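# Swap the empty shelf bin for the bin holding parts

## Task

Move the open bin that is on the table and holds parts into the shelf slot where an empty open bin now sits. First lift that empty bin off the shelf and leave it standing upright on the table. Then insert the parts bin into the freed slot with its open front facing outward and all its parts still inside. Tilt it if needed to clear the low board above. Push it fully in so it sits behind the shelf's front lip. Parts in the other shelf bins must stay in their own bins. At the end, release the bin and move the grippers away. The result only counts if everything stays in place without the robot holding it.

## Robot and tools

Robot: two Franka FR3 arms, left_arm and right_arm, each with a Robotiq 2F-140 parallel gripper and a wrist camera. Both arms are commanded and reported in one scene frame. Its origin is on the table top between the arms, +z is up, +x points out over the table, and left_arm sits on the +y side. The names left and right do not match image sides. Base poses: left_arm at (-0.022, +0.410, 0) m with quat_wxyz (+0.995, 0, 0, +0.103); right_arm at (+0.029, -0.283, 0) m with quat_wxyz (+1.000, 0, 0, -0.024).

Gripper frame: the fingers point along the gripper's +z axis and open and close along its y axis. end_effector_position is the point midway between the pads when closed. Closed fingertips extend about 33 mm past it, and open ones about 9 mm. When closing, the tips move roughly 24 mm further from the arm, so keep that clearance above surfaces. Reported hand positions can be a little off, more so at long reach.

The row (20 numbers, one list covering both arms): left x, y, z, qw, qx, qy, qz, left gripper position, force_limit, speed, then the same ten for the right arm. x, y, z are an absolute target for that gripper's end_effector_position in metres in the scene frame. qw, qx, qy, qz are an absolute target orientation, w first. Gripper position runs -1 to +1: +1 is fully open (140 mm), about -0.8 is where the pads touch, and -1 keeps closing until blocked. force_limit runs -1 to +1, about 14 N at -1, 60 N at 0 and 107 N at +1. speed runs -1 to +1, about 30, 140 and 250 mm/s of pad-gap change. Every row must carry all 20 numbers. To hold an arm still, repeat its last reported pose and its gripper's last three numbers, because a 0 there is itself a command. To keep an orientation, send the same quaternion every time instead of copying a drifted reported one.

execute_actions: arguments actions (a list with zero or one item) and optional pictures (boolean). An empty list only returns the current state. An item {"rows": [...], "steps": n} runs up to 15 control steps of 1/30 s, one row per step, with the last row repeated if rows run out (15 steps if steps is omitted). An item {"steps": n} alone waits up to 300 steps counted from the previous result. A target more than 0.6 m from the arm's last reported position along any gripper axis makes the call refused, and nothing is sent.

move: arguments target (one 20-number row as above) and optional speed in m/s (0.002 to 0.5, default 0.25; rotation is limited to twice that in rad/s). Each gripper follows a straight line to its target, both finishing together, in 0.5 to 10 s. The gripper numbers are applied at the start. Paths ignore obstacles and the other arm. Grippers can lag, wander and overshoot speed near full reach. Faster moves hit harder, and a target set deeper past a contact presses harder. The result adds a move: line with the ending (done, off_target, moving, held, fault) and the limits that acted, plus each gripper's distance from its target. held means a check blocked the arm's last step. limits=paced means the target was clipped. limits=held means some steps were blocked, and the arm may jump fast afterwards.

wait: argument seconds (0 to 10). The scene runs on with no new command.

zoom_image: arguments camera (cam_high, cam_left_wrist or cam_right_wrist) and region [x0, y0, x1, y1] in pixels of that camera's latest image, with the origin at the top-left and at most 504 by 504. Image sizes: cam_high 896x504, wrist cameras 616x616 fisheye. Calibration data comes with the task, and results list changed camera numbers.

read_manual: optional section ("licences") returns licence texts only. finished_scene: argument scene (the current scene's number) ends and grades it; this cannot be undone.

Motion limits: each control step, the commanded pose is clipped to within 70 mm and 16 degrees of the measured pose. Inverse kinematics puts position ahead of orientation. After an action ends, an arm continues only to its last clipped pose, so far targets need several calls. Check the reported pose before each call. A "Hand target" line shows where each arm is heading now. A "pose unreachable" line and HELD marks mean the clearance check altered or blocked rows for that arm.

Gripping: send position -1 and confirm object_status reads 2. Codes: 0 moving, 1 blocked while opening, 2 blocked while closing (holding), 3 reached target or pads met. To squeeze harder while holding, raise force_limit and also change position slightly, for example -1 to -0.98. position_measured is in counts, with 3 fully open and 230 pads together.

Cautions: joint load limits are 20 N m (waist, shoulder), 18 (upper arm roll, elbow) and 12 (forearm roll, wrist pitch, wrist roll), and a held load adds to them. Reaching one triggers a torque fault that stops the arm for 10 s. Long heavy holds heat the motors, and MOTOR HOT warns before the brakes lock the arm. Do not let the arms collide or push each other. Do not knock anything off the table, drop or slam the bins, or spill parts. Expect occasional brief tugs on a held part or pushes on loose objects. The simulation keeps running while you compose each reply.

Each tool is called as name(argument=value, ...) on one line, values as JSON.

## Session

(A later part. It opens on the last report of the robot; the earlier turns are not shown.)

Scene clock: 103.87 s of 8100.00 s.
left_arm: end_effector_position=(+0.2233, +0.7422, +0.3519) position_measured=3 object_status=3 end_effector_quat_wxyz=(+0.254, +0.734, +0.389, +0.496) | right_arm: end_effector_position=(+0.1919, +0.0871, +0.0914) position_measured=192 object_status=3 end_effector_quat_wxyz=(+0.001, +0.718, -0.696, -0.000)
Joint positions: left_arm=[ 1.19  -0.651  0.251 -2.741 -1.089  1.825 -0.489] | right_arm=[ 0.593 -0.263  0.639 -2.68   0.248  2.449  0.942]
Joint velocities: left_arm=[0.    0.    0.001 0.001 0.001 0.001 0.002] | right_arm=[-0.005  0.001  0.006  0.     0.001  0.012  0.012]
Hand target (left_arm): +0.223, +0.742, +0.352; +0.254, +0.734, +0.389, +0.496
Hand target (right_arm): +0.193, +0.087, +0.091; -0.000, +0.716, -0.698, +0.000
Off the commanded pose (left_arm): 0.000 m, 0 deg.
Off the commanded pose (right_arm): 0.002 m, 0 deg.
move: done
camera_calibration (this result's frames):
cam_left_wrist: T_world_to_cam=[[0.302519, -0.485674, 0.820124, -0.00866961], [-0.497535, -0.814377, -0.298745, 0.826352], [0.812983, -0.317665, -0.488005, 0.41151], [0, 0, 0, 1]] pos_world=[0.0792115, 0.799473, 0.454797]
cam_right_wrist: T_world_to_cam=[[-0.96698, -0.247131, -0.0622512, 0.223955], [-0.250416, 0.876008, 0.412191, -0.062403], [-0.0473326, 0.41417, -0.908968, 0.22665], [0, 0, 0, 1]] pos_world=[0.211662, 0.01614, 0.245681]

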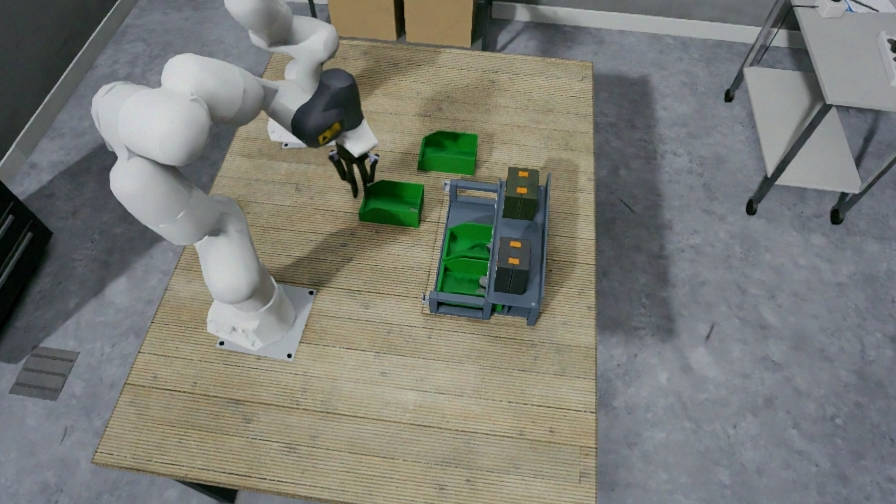

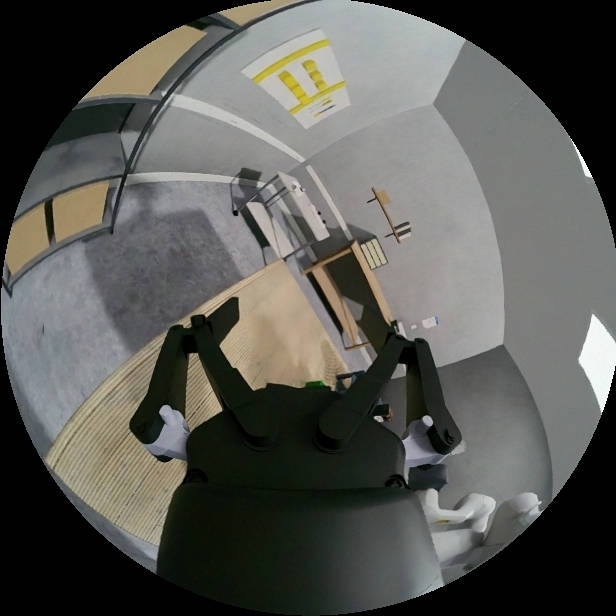

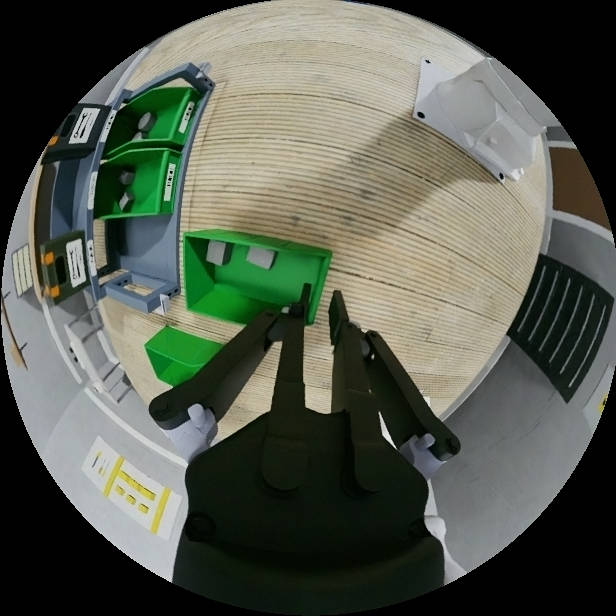

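execute_actions(actions=[])

move(target=[0.2233,0.7422,0.3519,0.254,0.734,0.389,0.496,1,0,0,0.194,0.082,0.05,0,0.716,-0.698,0,-0.5,1,0], speed=0.05)

move(target=[0.2233,0.7422,0.3519,0.254,0.734,0.389,0.496,1,0,0,0.194,0.082,0.05,0,0.716,-0.698,0,-1,1,-0.5])

Scene clock: 107.17 s of 8100.00 s.
left_arm: end_effector_position=(+0.2233, +0.7422, +0.3519) position_measured=3 object_status=3 end_effector_quat_wxyz=(+0.254, +0.734, +0.389, +0.496) | right_arm: end_effector_position=(+0.1923, +0.0876, +0.0915) position_measured=192 object_status=3 end_effector_quat_wxyz=(+0.000, +0.717, -0.697, -0.001)
Joint positions: left_arm=[ 1.19  -0.651  0.251 -2.741 -1.089  1.825 -0.489] | right_arm=[ 0.592 -0.263  0.64  -2.68   0.248  2.451  0.945]
Joint velocities: left_arm=[ 0.     0.001  0.001  0.    -0.001 -0.    -0.   ] | right_arm=[-0.001  0.002 -0.     0.002 -0.001 -0.    -0.   ]
Hand target (left_arm): +0.223, +0.742, +0.352; +0.254, +0.734, +0.389, +0.496
Hand target (right_arm): +0.193, +0.087, +0.091; -0.000, +0.716, -0.698, +0.000
Off the commanded pose (left_arm): 0.000 m, 0 deg.
Off the commanded pose (right_arm): 0.002 m, 0 deg.
Steps of this call (steps 1 to 90: nothing new was sent; then 0.30 s passed at rest). Readings (end_effector_position | what the end effector reports):
1: left_arm (+0.2233, +0.7422, +0.3519) | right_arm (+0.1920, +0.0872, +0.0914) | left_arm position_measured=3 object_status=3 | right_arm position_measured=192 object_status=3
2: left_arm (+0.2233, +0.7422, +0.3519) | right_arm (+0.1920, +0.0873, +0.0914) | left_arm position_measured=3 object_status=3 | right_arm position_measured=192 object_status=3
4: left_arm (+0.2233, +0.7422, +0.3519) | right_arm (+0.1921, +0.0874, +0.0915) | left_arm position_measured=3 object_status=3 | right_arm position_measured=192 object_status=3
8: left_arm (+0.2233, +0.7422, +0.3519) | right_arm (+0.1922, +0.0875, +0.0915) | left_arm position_measured=3 object_status=3 | right_arm position_measured=192 object_status=3
90: the state above
camera_calibration (this result's frames):
cam_left_wrist: T_world_to_cam=[[0.302519, -0.485674, 0.820124, -0.00866965], [-0.497536, -0.814377, -0.298745, 0.826351], [0.812982, -0.317665, -0.488005, 0.41151], [0, 0, 0, 1]] pos_world=[0.0792116, 0.799473, 0.454797]
cam_right_wrist: T_world_to_cam=[[-0.967708, -0.243864, -0.0638098, 0.224452], [-0.248047, 0.876169, 0.41328, -0.0633885], [-0.0448759, 0.415763, -0.908365, 0.225892], [0, 0, 0, 1]] pos_world=[0.211618, 0.0163574, 0.245711]

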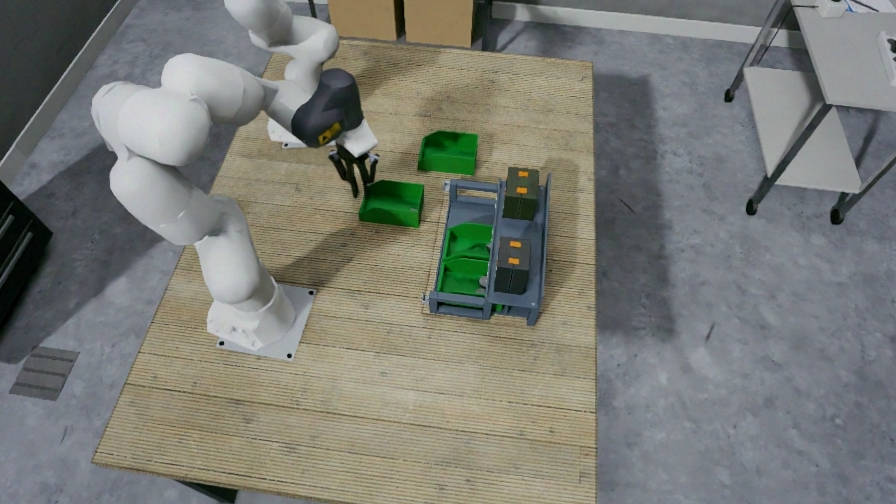

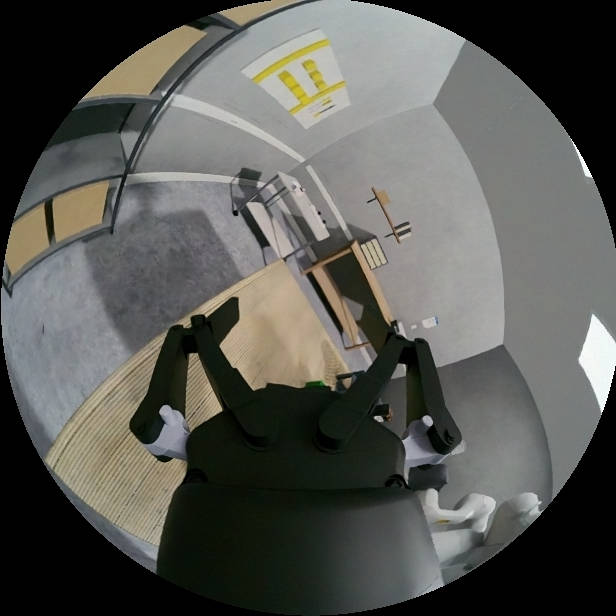

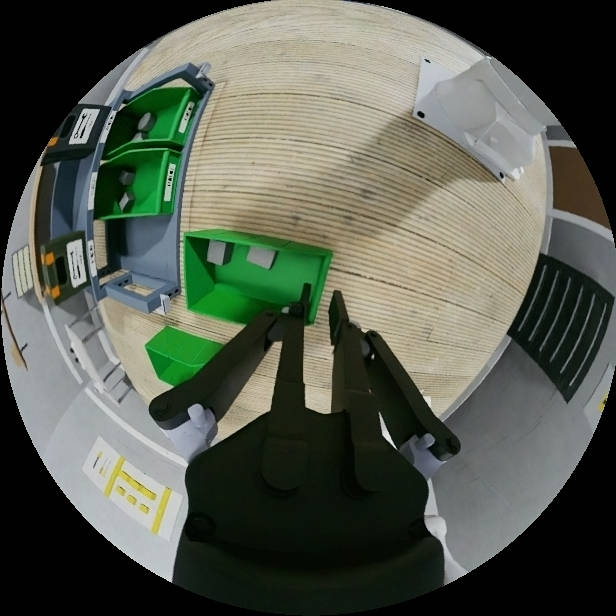

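Scene clock: 108.50 s of 8100.00 s.
left_arm: end_effector_position=(+0.2233, +0.7422, +0.3519) position_measured=3 object_status=3 end_effector_quat_wxyz=(+0.254, +0.734, +0.389, +0.496) | right_arm: end_effector_position=(+0.1933, +0.0815, +0.0515) position_measured=192 object_status=3 end_effector_quat_wxyz=(+0.001, +0.718, -0.696, -0.000)
Joint positions: left_arm=[ 1.19  -0.651  0.251 -2.741 -1.089  1.825 -0.489] | right_arm=[ 0.552 -0.153  0.674 -2.719  0.185  2.589  0.982]
Joint velocities: left_arm=[-0.002 -0.     0.001 -0.001  0.001 -0.     0.   ] | right_arm=[-0.001  0.001  0.001  0.    -0.004  0.011  0.015]
Hand target (left_arm): +0.223, +0.742, +0.352; +0.254, +0.734, +0.389, +0.496
Hand target (right_arm): +0.194, +0.082, +0.051; -0.000, +0.716, -0.698, -0.000
Off the commanded pose (left_arm): 0.000 m, 0 deg.
Off the commanded pose (right_arm): 0.002 m, 0 deg.
move: done
camera_calibration (this result's frames):
cam_left_wrist: T_world_to_cam=[[0.302519, -0.485674, 0.820124, -0.00866965], [-0.497536, -0.814377, -0.298745, 0.826351], [0.812983, -0.317665, -0.488005, 0.41151], [0, 0, 0, 1]] pos_world=[0.0792116, 0.799473, 0.454797]
cam_right_wrist: T_world_to_cam=[[-0.966888, -0.247413, -0.0625628, 0.221479], [-0.250808, 0.875958, 0.412059, -0.0406476], [-0.0471462, 0.414106, -0.909007, 0.192708], [0, 0, 0, 1]] pos_world=[0.213036, 0.0106008, 0.205779]

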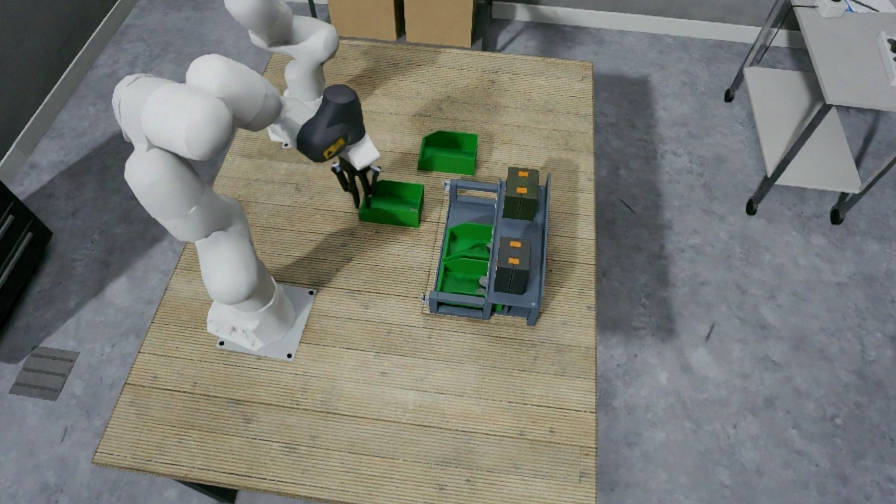

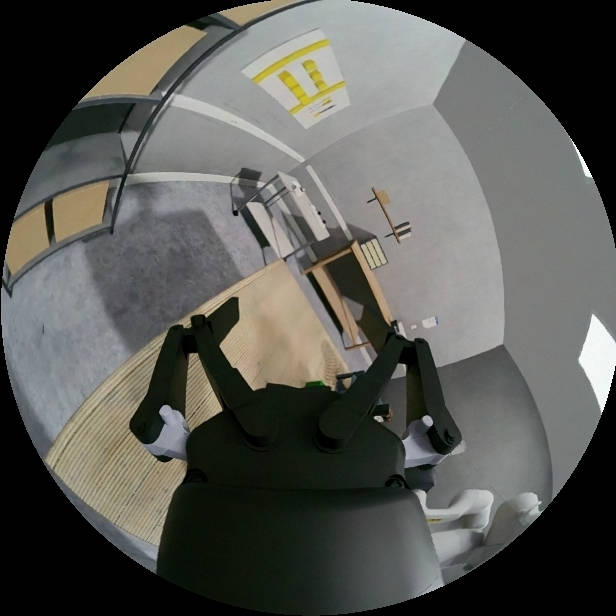

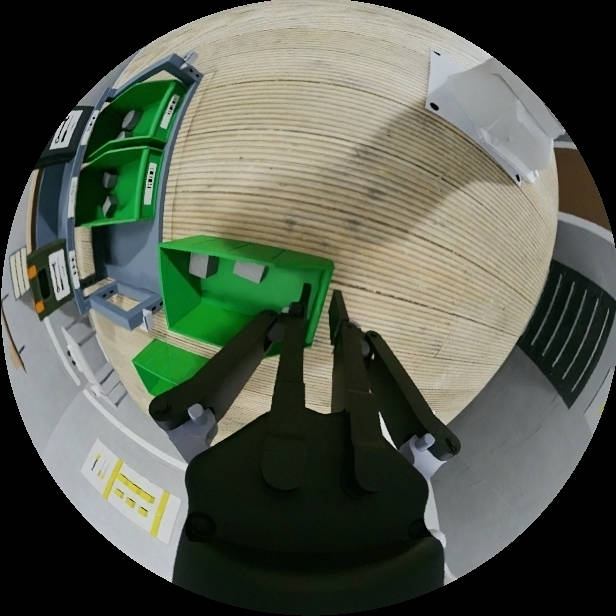

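Scene clock: 109.20 s of 8100.00 s.
left_arm: end_effector_position=(+0.2233, +0.7422, +0.3519) position_measured=3 object_status=3 end_effector_quat_wxyz=(+0.254, +0.734, +0.389, +0.496) | right_arm: end_effector_position=(+0.1935, +0.0818, +0.0517) position_measured=225 object_status=2 end_effector_quat_wxyz=(+0.001, +0.717, -0.697, +0.000)
Joint positions: left_arm=[ 1.19  -0.651  0.251 -2.741 -1.089  1.825 -0.489] | right_arm=[ 0.552 -0.153  0.675 -2.719  0.183  2.59   0.988]
Joint velocities: left_arm=[ 0.001  0.002 -0.001 -0.001  0.     0.    -0.002] | right_arm=[-0.001  0.001  0.001 -0.    -0.003 -0.     0.004]
Hand target (left_arm): +0.223, +0.742, +0.352; +0.254, +0.734, +0.389, +0.496
Hand target (right_arm): +0.194, +0.082, +0.050; -0.000, +0.716, -0.698, -0.000
Off the commanded pose (left_arm): 0.000 m, 0 deg.
Off the commanded pose (right_arm): 0.002 m, 0 deg.
move: done
camera_calibration (this result's frames):
cam_left_wrist: T_world_to_cam=[[0.302519, -0.485674, 0.820124, -0.00866972], [-0.497535, -0.814377, -0.298745, 0.826351], [0.812983, -0.317665, -0.488005, 0.41151], [0, 0, 0, 1]] pos_world=[0.0792116, 0.799473, 0.454797]
cam_right_wrist: T_world_to_cam=[[-0.967656, -0.244002, -0.0640683, 0.221708], [-0.248366, 0.876906, 0.411523, -0.04145], [-0.0442307, 0.414125, -0.909145, 0.192226], [0, 0, 0, 1]] pos_world=[0.212745, 0.0108393, 0.206024]

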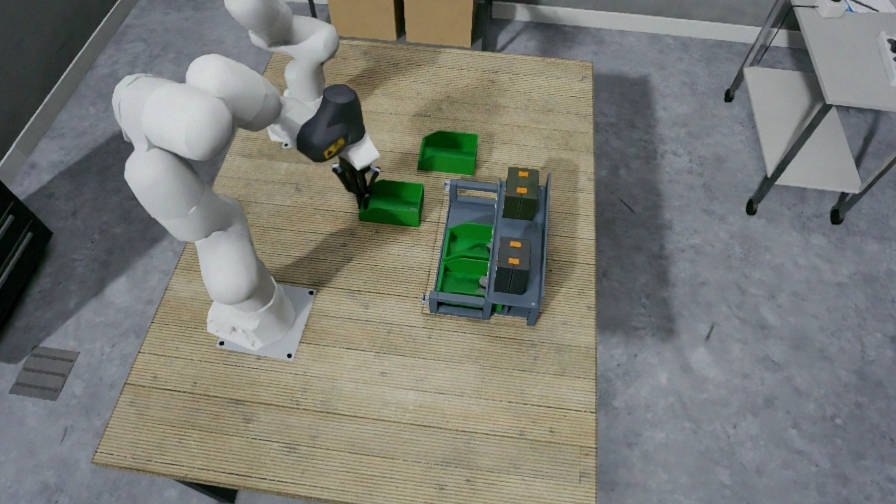

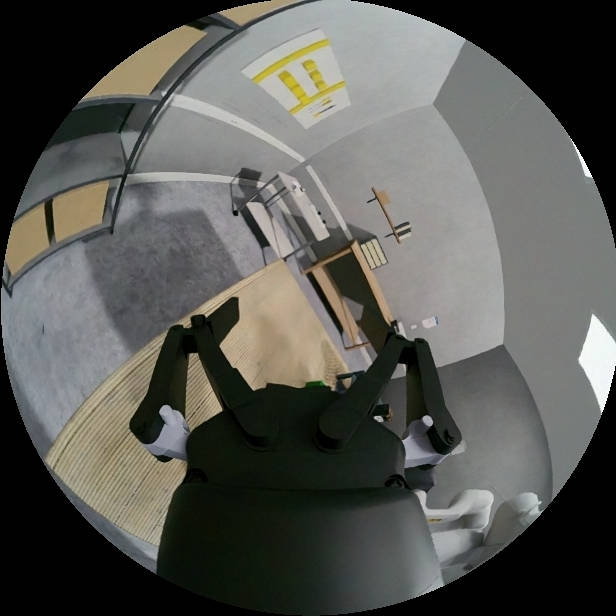

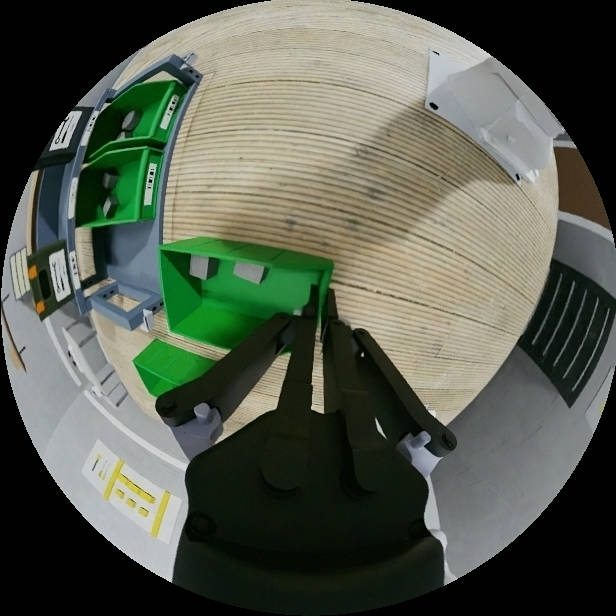

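move(target=[0.2233,0.7422,0.3519,0.254,0.734,0.389,0.496,1,0,0,0.2,0.085,0.13,0.093,0.710,-0.692,-0.091,-1,1,-0.5], speed=0.04)

Scene clock: 113.47 s of 8100.00 s.
left_arm: end_effector_position=(+0.2233, +0.7422, +0.3519) position_measured=3 object_status=3 end_effector_quat_wxyz=(+0.254, +0.734, +0.389, +0.496) | right_arm: end_effector_position=(+0.1960, +0.0856, +0.1287) position_measured=225 object_status=2 end_effector_quat_wxyz=(+0.095, +0.709, -0.692, -0.093)
Joint positions: left_arm=[ 1.19  -0.651  0.251 -2.741 -1.089  1.825 -0.489] | right_arm=[ 0.582 -0.191  0.468 -2.502  0.364  2.143  0.735]
Joint velocities: left_arm=[-0.001 -0.001  0.    -0.001 -0.001 -0.001  0.   ] | right_arm=[ 0.     0.001 -0.     0.001  0.    -0.012 -0.012]
Hand target (left_arm): +0.223, +0.742, +0.352; +0.254, +0.734, +0.389, +0.496
Hand target (right_arm): +0.197, +0.088, +0.131; +0.093, +0.711, -0.690, -0.095
Off the commanded pose (left_arm): 0.000 m, 0 deg.
Off the commanded pose (right_arm): 0.004 m, 0 deg.
move: off_target (right_arm)
camera_calibration (this result's frames):
cam_left_wrist: T_world_to_cam=[[0.302519, -0.485674, 0.820124, -0.0086696], [-0.497536, -0.814377, -0.298745, 0.826351], [0.812983, -0.317665, -0.488005, 0.41151], [0, 0, 0, 1]] pos_world=[0.0792116, 0.799473, 0.454797]
cam_right_wrist: T_world_to_cam=[[-0.951003, -0.240307, 0.194539, 0.193073], [-0.128823, 0.879965, 0.457238, -0.105363], [-0.281065, 0.409774, -0.867806, 0.302258], [0, 0, 0, 1]] pos_world=[0.254994, 0.0152552, 0.272917]

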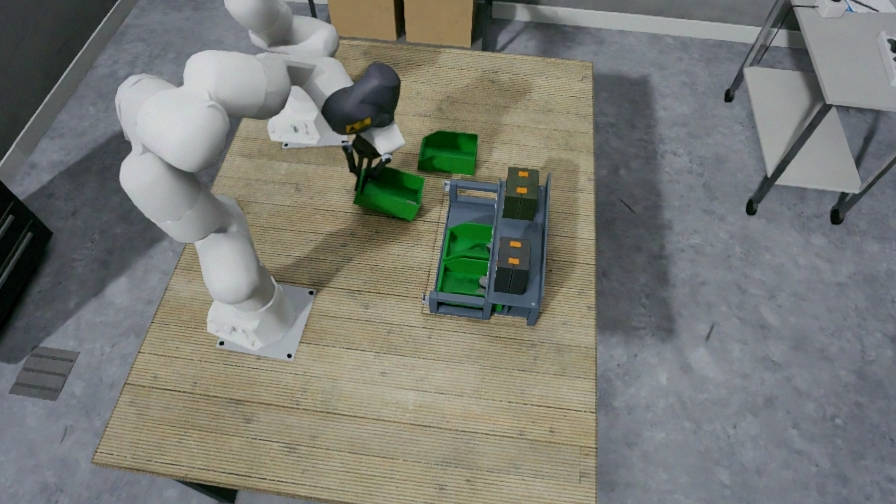

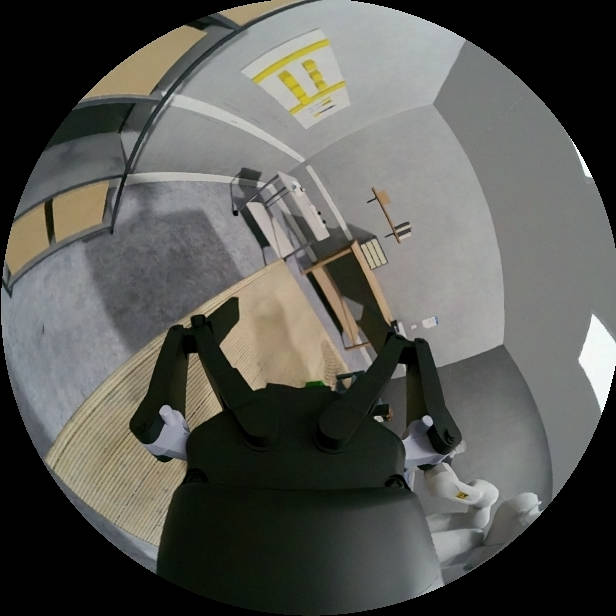

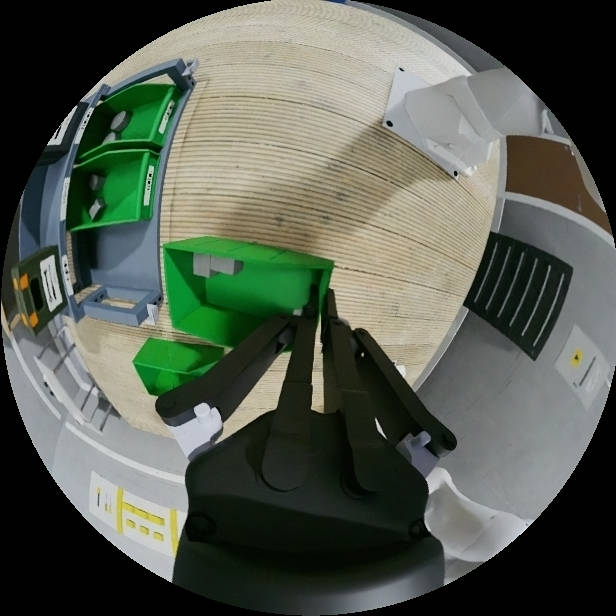

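move(target=[0.2233,0.7422,0.3519,0.254,0.734,0.389,0.496,1,0,0,0.23,0.09,0.19,0.093,0.710,-0.692,-0.091,-1,1,-0.5], speed=0.04)

move(target=[0.2233,0.7422,0.3519,0.254,0.734,0.389,0.496,1,0,0,0.36,0.096,0.19,0.093,0.710,-0.692,-0.091,-1,1,-0.5], speed=0.05)

Scene clock: 116.97 s of 8100.00 s.
left_arm: end_effector_position=(+0.2233, +0.7422, +0.3519) position_measured=3 object_status=3 end_effector_quat_wxyz=(+0.254, +0.734, +0.389, +0.496) | right_arm: end_effector_position=(+0.2260, +0.0913, +0.1858) position_measured=225 object_status=2 end_effector_quat_wxyz=(+0.097, +0.711, -0.691, -0.094)
Joint positions: left_arm=[ 1.19  -0.651  0.251 -2.741 -1.089  1.825 -0.489] | right_arm=[ 0.555 -0.208  0.424 -2.359  0.319  1.973  0.731]
Joint velocities: left_arm=[-0.     0.001 -0.001  0.     0.    -0.001  0.   ] | right_arm=[-0.001  0.    -0.001  0.001 -0.004 -0.021  0.   ]
Hand target (left_arm): +0.223, +0.742, +0.352; +0.254, +0.734, +0.389, +0.496
Hand target (right_arm): +0.229, +0.092, +0.190; +0.093, +0.710, -0.692, -0.091
Off the commanded pose (left_arm): 0.000 m, 0 deg.
Off the commanded pose (right_arm): 0.006 m, 1 deg.
move: off_target (right_arm)
camera_calibration (this result's frames):
cam_left_wrist: T_world_to_cam=[[0.302519, -0.485674, 0.820124, -0.00866966], [-0.497535, -0.814377, -0.298745, 0.826351], [0.812983, -0.317665, -0.488004, 0.41151], [0, 0, 0, 1]] pos_world=[0.0792116, 0.799473, 0.454797]
cam_right_wrist: T_world_to_cam=[[-0.949396, -0.244017, 0.197747, 0.211269], [-0.13106, 0.879952, 0.456626, -0.132053], [-0.285432, 0.407602, -0.867404, 0.358964], [0, 0, 0, 1]] pos_world=[0.285731, 0.0214388, 0.329888]

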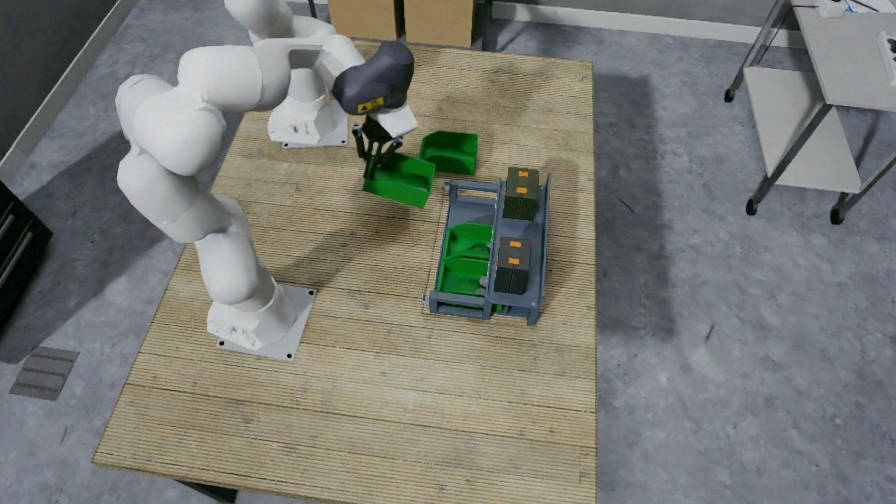

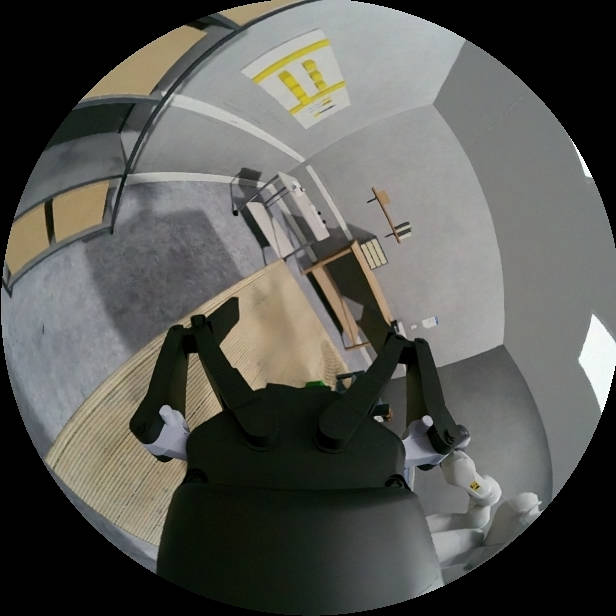

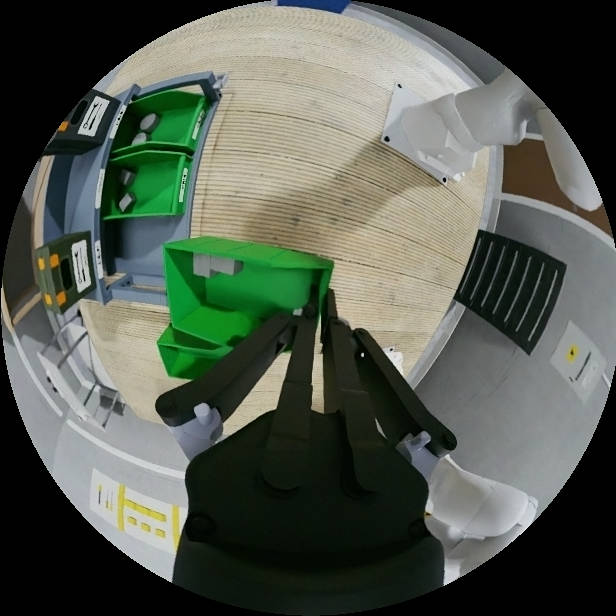

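Scene clock: 120.00 s of 8100.00 s.
left_arm: end_effector_position=(+0.2233, +0.7422, +0.3519) position_measured=3 object_status=3 end_effector_quat_wxyz=(+0.254, +0.734, +0.389, +0.496) | right_arm: end_effector_position=(+0.3423, +0.1068, +0.1915) position_measured=225 object_status=2 end_effector_quat_wxyz=(+0.101, +0.720, -0.679, -0.102)
Joint positions: left_arm=[ 1.19  -0.651  0.251 -2.741 -1.089  1.825 -0.489] | right_arm=[ 0.494  0.074  0.342 -2.04   0.183  1.895  0.653]
Joint velocities: left_arm=[ 0.001 -0.001 -0.001  0.    -0.    -0.     0.001] | right_arm=[ 0.     0.001 -0.003  0.003 -0.003 -0.005 -0.012]
Hand target (left_arm): +0.223, +0.742, +0.352; +0.254, +0.734, +0.389, +0.496
Hand target (right_arm): +0.358, +0.101, +0.192; +0.092, +0.711, -0.691, -0.095
Off the commanded pose (left_arm): 0.000 m, 0 deg.
Off the commanded pose (right_arm): 0.021 m, 2 deg.
move: off_target (right_arm)
camera_calibration (this result's frames):
cam_left_wrist: T_world_to_cam=[[0.302519, -0.485674, 0.820124, -0.00866973], [-0.497536, -0.814377, -0.298745, 0.826351], [0.812983, -0.317665, -0.488005, 0.41151], [0, 0, 0, 1]] pos_world=[0.0792116, 0.799473, 0.454797]
cam_right_wrist: T_world_to_cam=[[-0.938458, -0.272801, 0.211839, 0.320987], [-0.147544, 0.871184, 0.468261, -0.128675], [-0.312294, 0.408188, -0.85782, 0.398163], [0, 0, 0, 1]] pos_world=[0.406591, 0.0371399, 0.333808]

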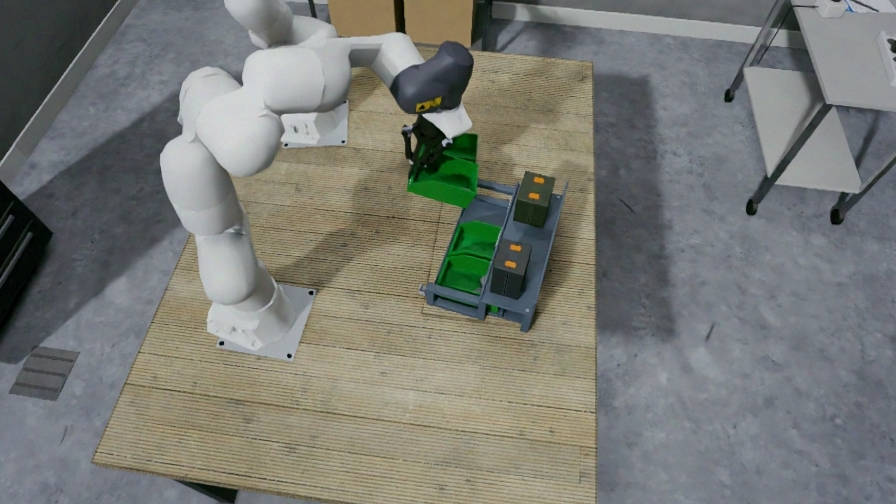

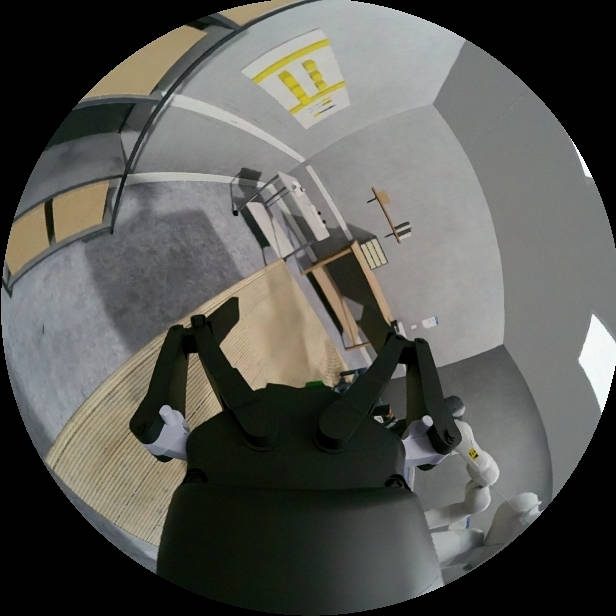

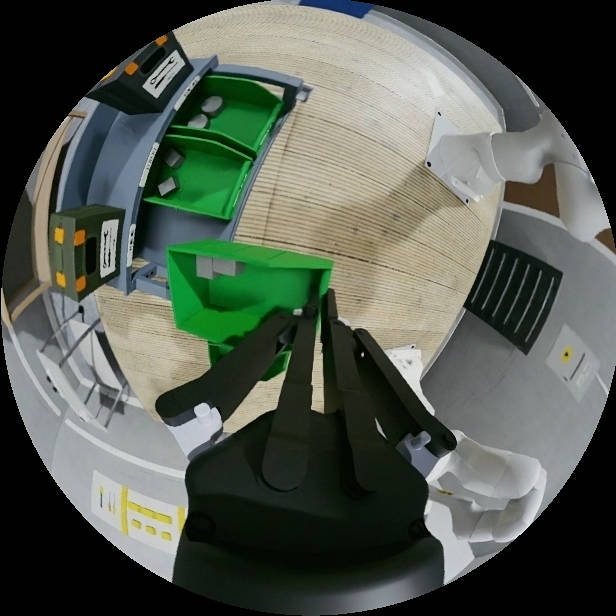

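move(target=[0.2233,0.7422,0.3519,0.254,0.734,0.389,0.496,1,0,0,0.31,0.09,0.22,0.093,0.710,-0.692,-0.091,-1,1,-0.5], speed=0.03)

Scene clock: 122.53 s of 8100.00 s.
left_arm: end_effector_position=(+0.2233, +0.7422, +0.3519) position_measured=3 object_status=3 end_effector_quat_wxyz=(+0.254, +0.734, +0.389, +0.496) | right_arm: end_effector_position=(+0.3112, +0.0865, +0.2150) position_measured=225 object_status=2 end_effector_quat_wxyz=(+0.097, +0.711, -0.691, -0.090)
Joint positions: left_arm=[ 1.19  -0.651  0.251 -2.741 -1.089  1.825 -0.489] | right_arm=[ 0.496 -0.074  0.351 -2.144  0.213  1.871  0.682]
Joint velocities: left_arm=[ 0.     0.001  0.     0.001  0.001  0.    -0.001] | right_arm=[ 0.     0.001  0.001 -0.007  0.001 -0.005  0.009]
Hand target (left_arm): +0.223, +0.742, +0.352; +0.254, +0.734, +0.389, +0.496
Hand target (right_arm): +0.311, +0.089, +0.219; +0.093, +0.710, -0.692, -0.090
Off the commanded pose (left_arm): 0.000 m, 0 deg.
Off the commanded pose (right_arm): 0.006 m, 0 deg.
move: off_target (right_arm)
camera_calibration (this result's frames):
cam_left_wrist: T_world_to_cam=[[0.302519, -0.485674, 0.820124, -0.00866968], [-0.497535, -0.814377, -0.298745, 0.826351], [0.812983, -0.317665, -0.488004, 0.41151], [0, 0, 0, 1]] pos_world=[0.0792116, 0.799473, 0.454797]
cam_right_wrist: T_world_to_cam=[[-0.95026, -0.243927, 0.193663, 0.286353], [-0.134396, 0.882066, 0.451551, -0.127999], [-0.280969, 0.403063, -0.870975, 0.410388], [0, 0, 0, 1]] pos_world=[0.370214, 0.0173402, 0.35978]

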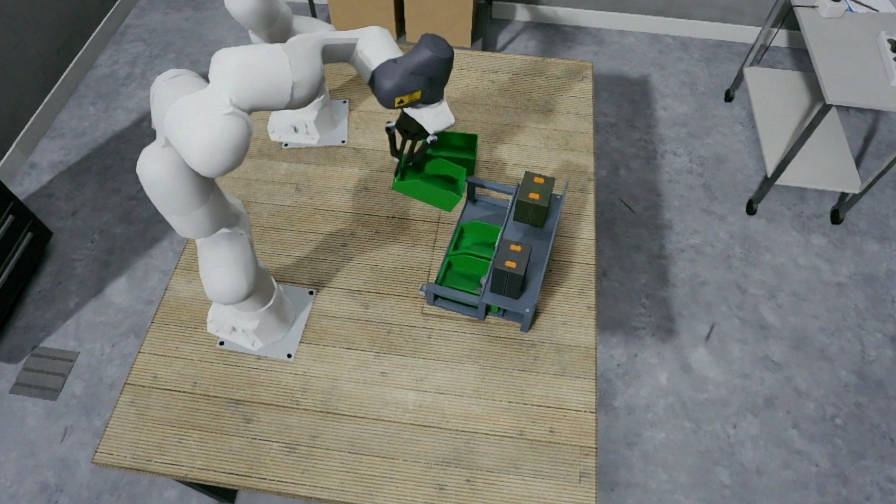

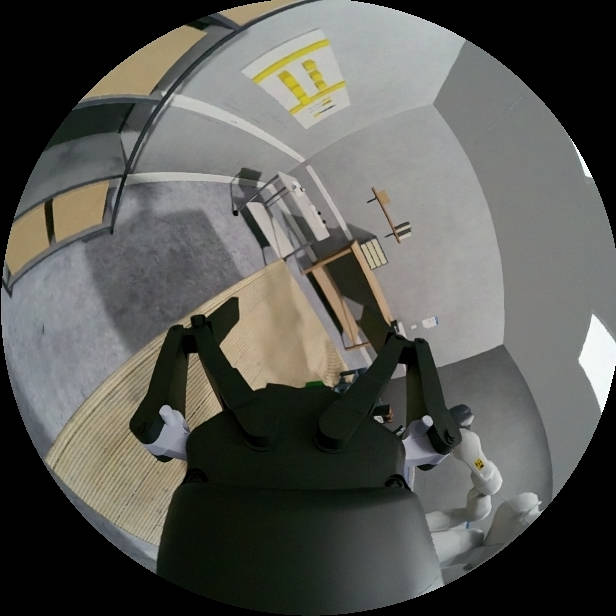

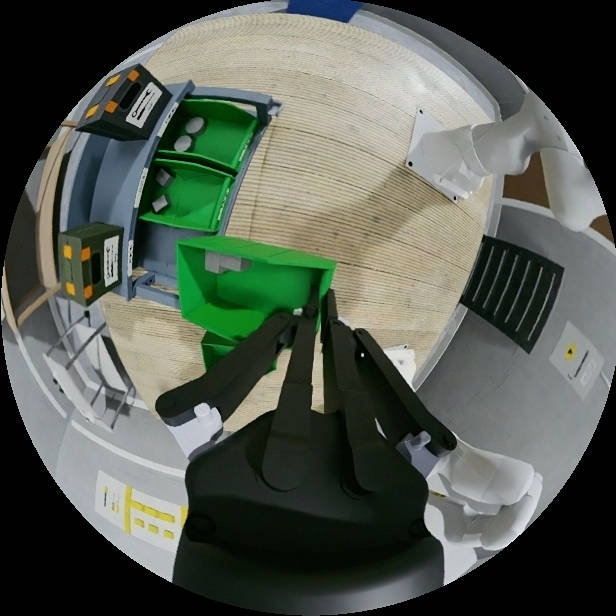

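zoom_image(camera="cam_high", region=[380,120,620,340])

Region (380, 120, 620, 340) of cam_high's 896x504 image, scaled by 2.100, with more detail than that image has; it fills the top 462 rows of this view, and the rest is white.

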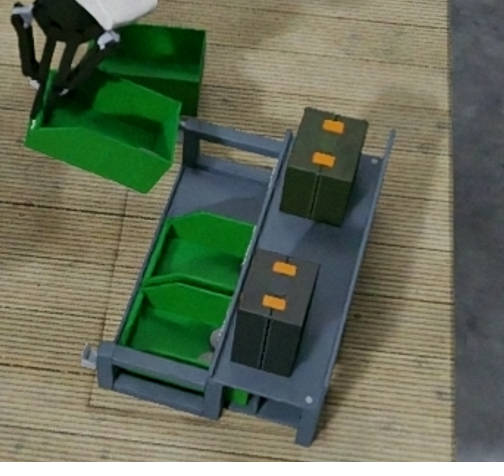

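move(target=[0.2233,0.7422,0.3519,0.254,0.734,0.389,0.496,1,0,0,0.33,0.125,0.23,0.046,0.657,-0.750,-0.053,-1,1,-0.5], speed=0.03)

zoom_image(camera="cam_right_wrist", region=[60,120,400,380])

zoom_image(camera="cam_high", region=[380,100,620,320])

Scene clock: 131.20 s of 8100.00 s.
left_arm: end_effector_position=(+0.2233, +0.7422, +0.3519) position_measured=3 object_status=3 end_effector_quat_wxyz=(+0.254, +0.734, +0.389, +0.496) | right_arm: end_effector_position=(+0.3256, +0.1211, +0.2255) position_measured=225 object_status=2 end_effector_quat_wxyz=(+0.054, +0.661, -0.747, -0.054)
Joint positions: left_arm=[ 1.19  -0.651  0.251 -2.741 -1.089  1.825 -0.489] | right_arm=[ 0.496 -0.068  0.413 -2.113  0.16   1.953  0.913]
Joint velocities: left_arm=[-0.001  0.    -0.     0.002  0.001  0.     0.001] | right_arm=[-0.     0.002  0.005  0.001 -0.005  0.007  0.039]
Hand target (left_arm): +0.223, +0.742, +0.352; +0.254, +0.734, +0.389, +0.496
Hand target (right_arm): +0.330, +0.125, +0.229; -0.046, -0.657, +0.751, +0.052
Off the commanded pose (left_arm): 0.000 m, 0 deg.
Off the commanded pose (right_arm): 0.007 m, 1 deg.
After step 90, 2.07 s passed at rest.
move: off_target (right_arm)
camera_calibration (this result's frames):
cam_left_wrist: T_world_to_cam=[[0.302519, -0.485674, 0.820124, -0.00866965], [-0.497535, -0.814377, -0.298745, 0.826352], [0.812983, -0.317664, -0.488005, 0.41151], [0, 0, 0, 1]] pos_world=[0.0792116, 0.799473, 0.454797]
cam_right_wrist: T_world_to_cam=[[-0.991558, -0.0968147, 0.0862477, 0.326273], [-0.0501348, 0.899722, 0.433574, -0.186922], [-0.119575, 0.42559, -0.896981, 0.360196], [0, 0, 0, 1]] pos_world=[0.357218, 0.04647, 0.375993]

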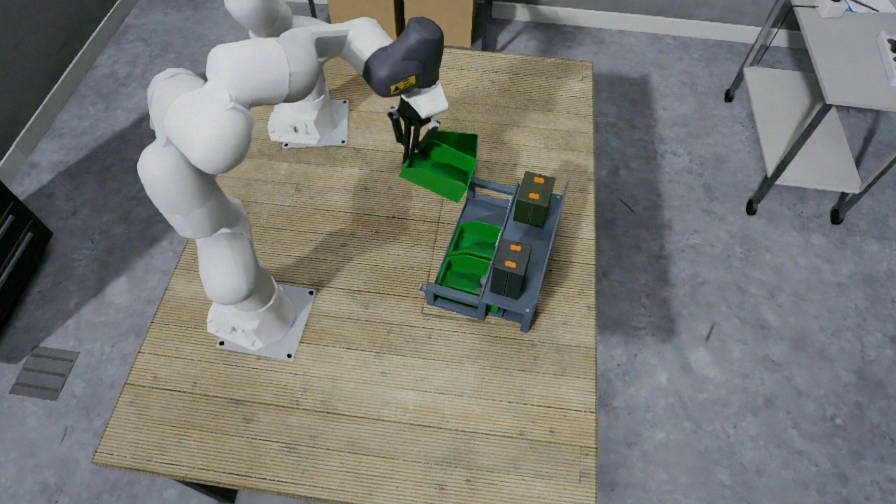

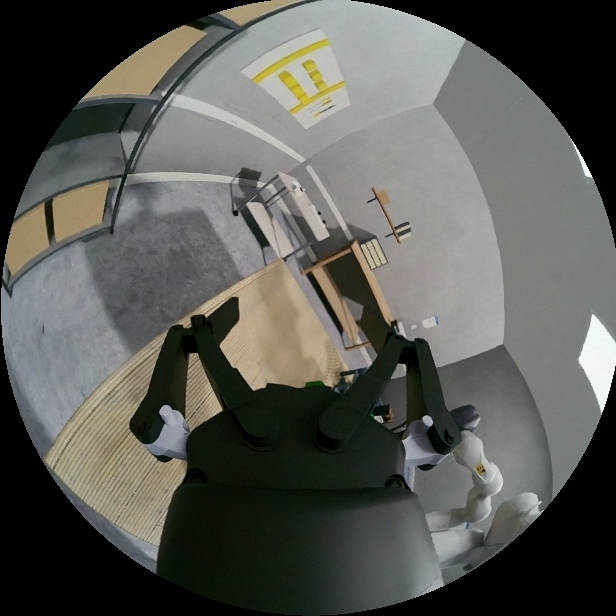

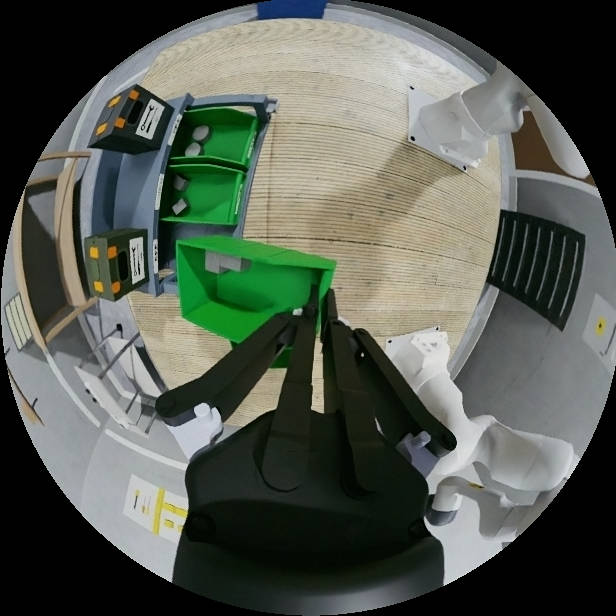

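Region (60, 120, 400, 380) of cam_right_wrist's 616x616 image, scaled by 1.482, with more detail than that image has; it fills the top 385 rows of this view, and the rest is white.

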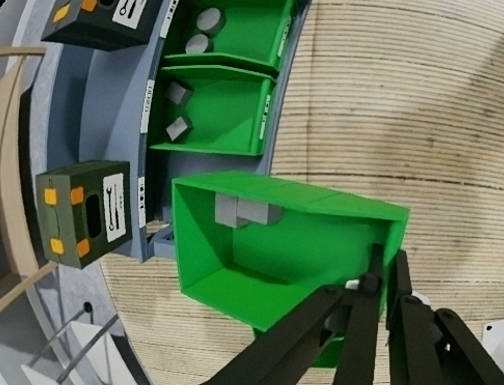

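Region (380, 100, 620, 320) of cam_high's 896x504 image, scaled by 2.100, with more detail than that image has; it fills the top 462 rows of this view, and the rest is white.

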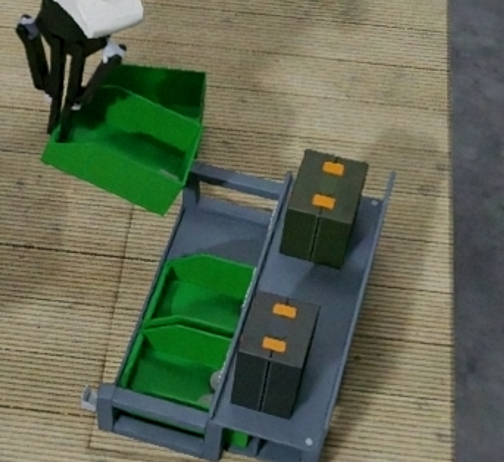

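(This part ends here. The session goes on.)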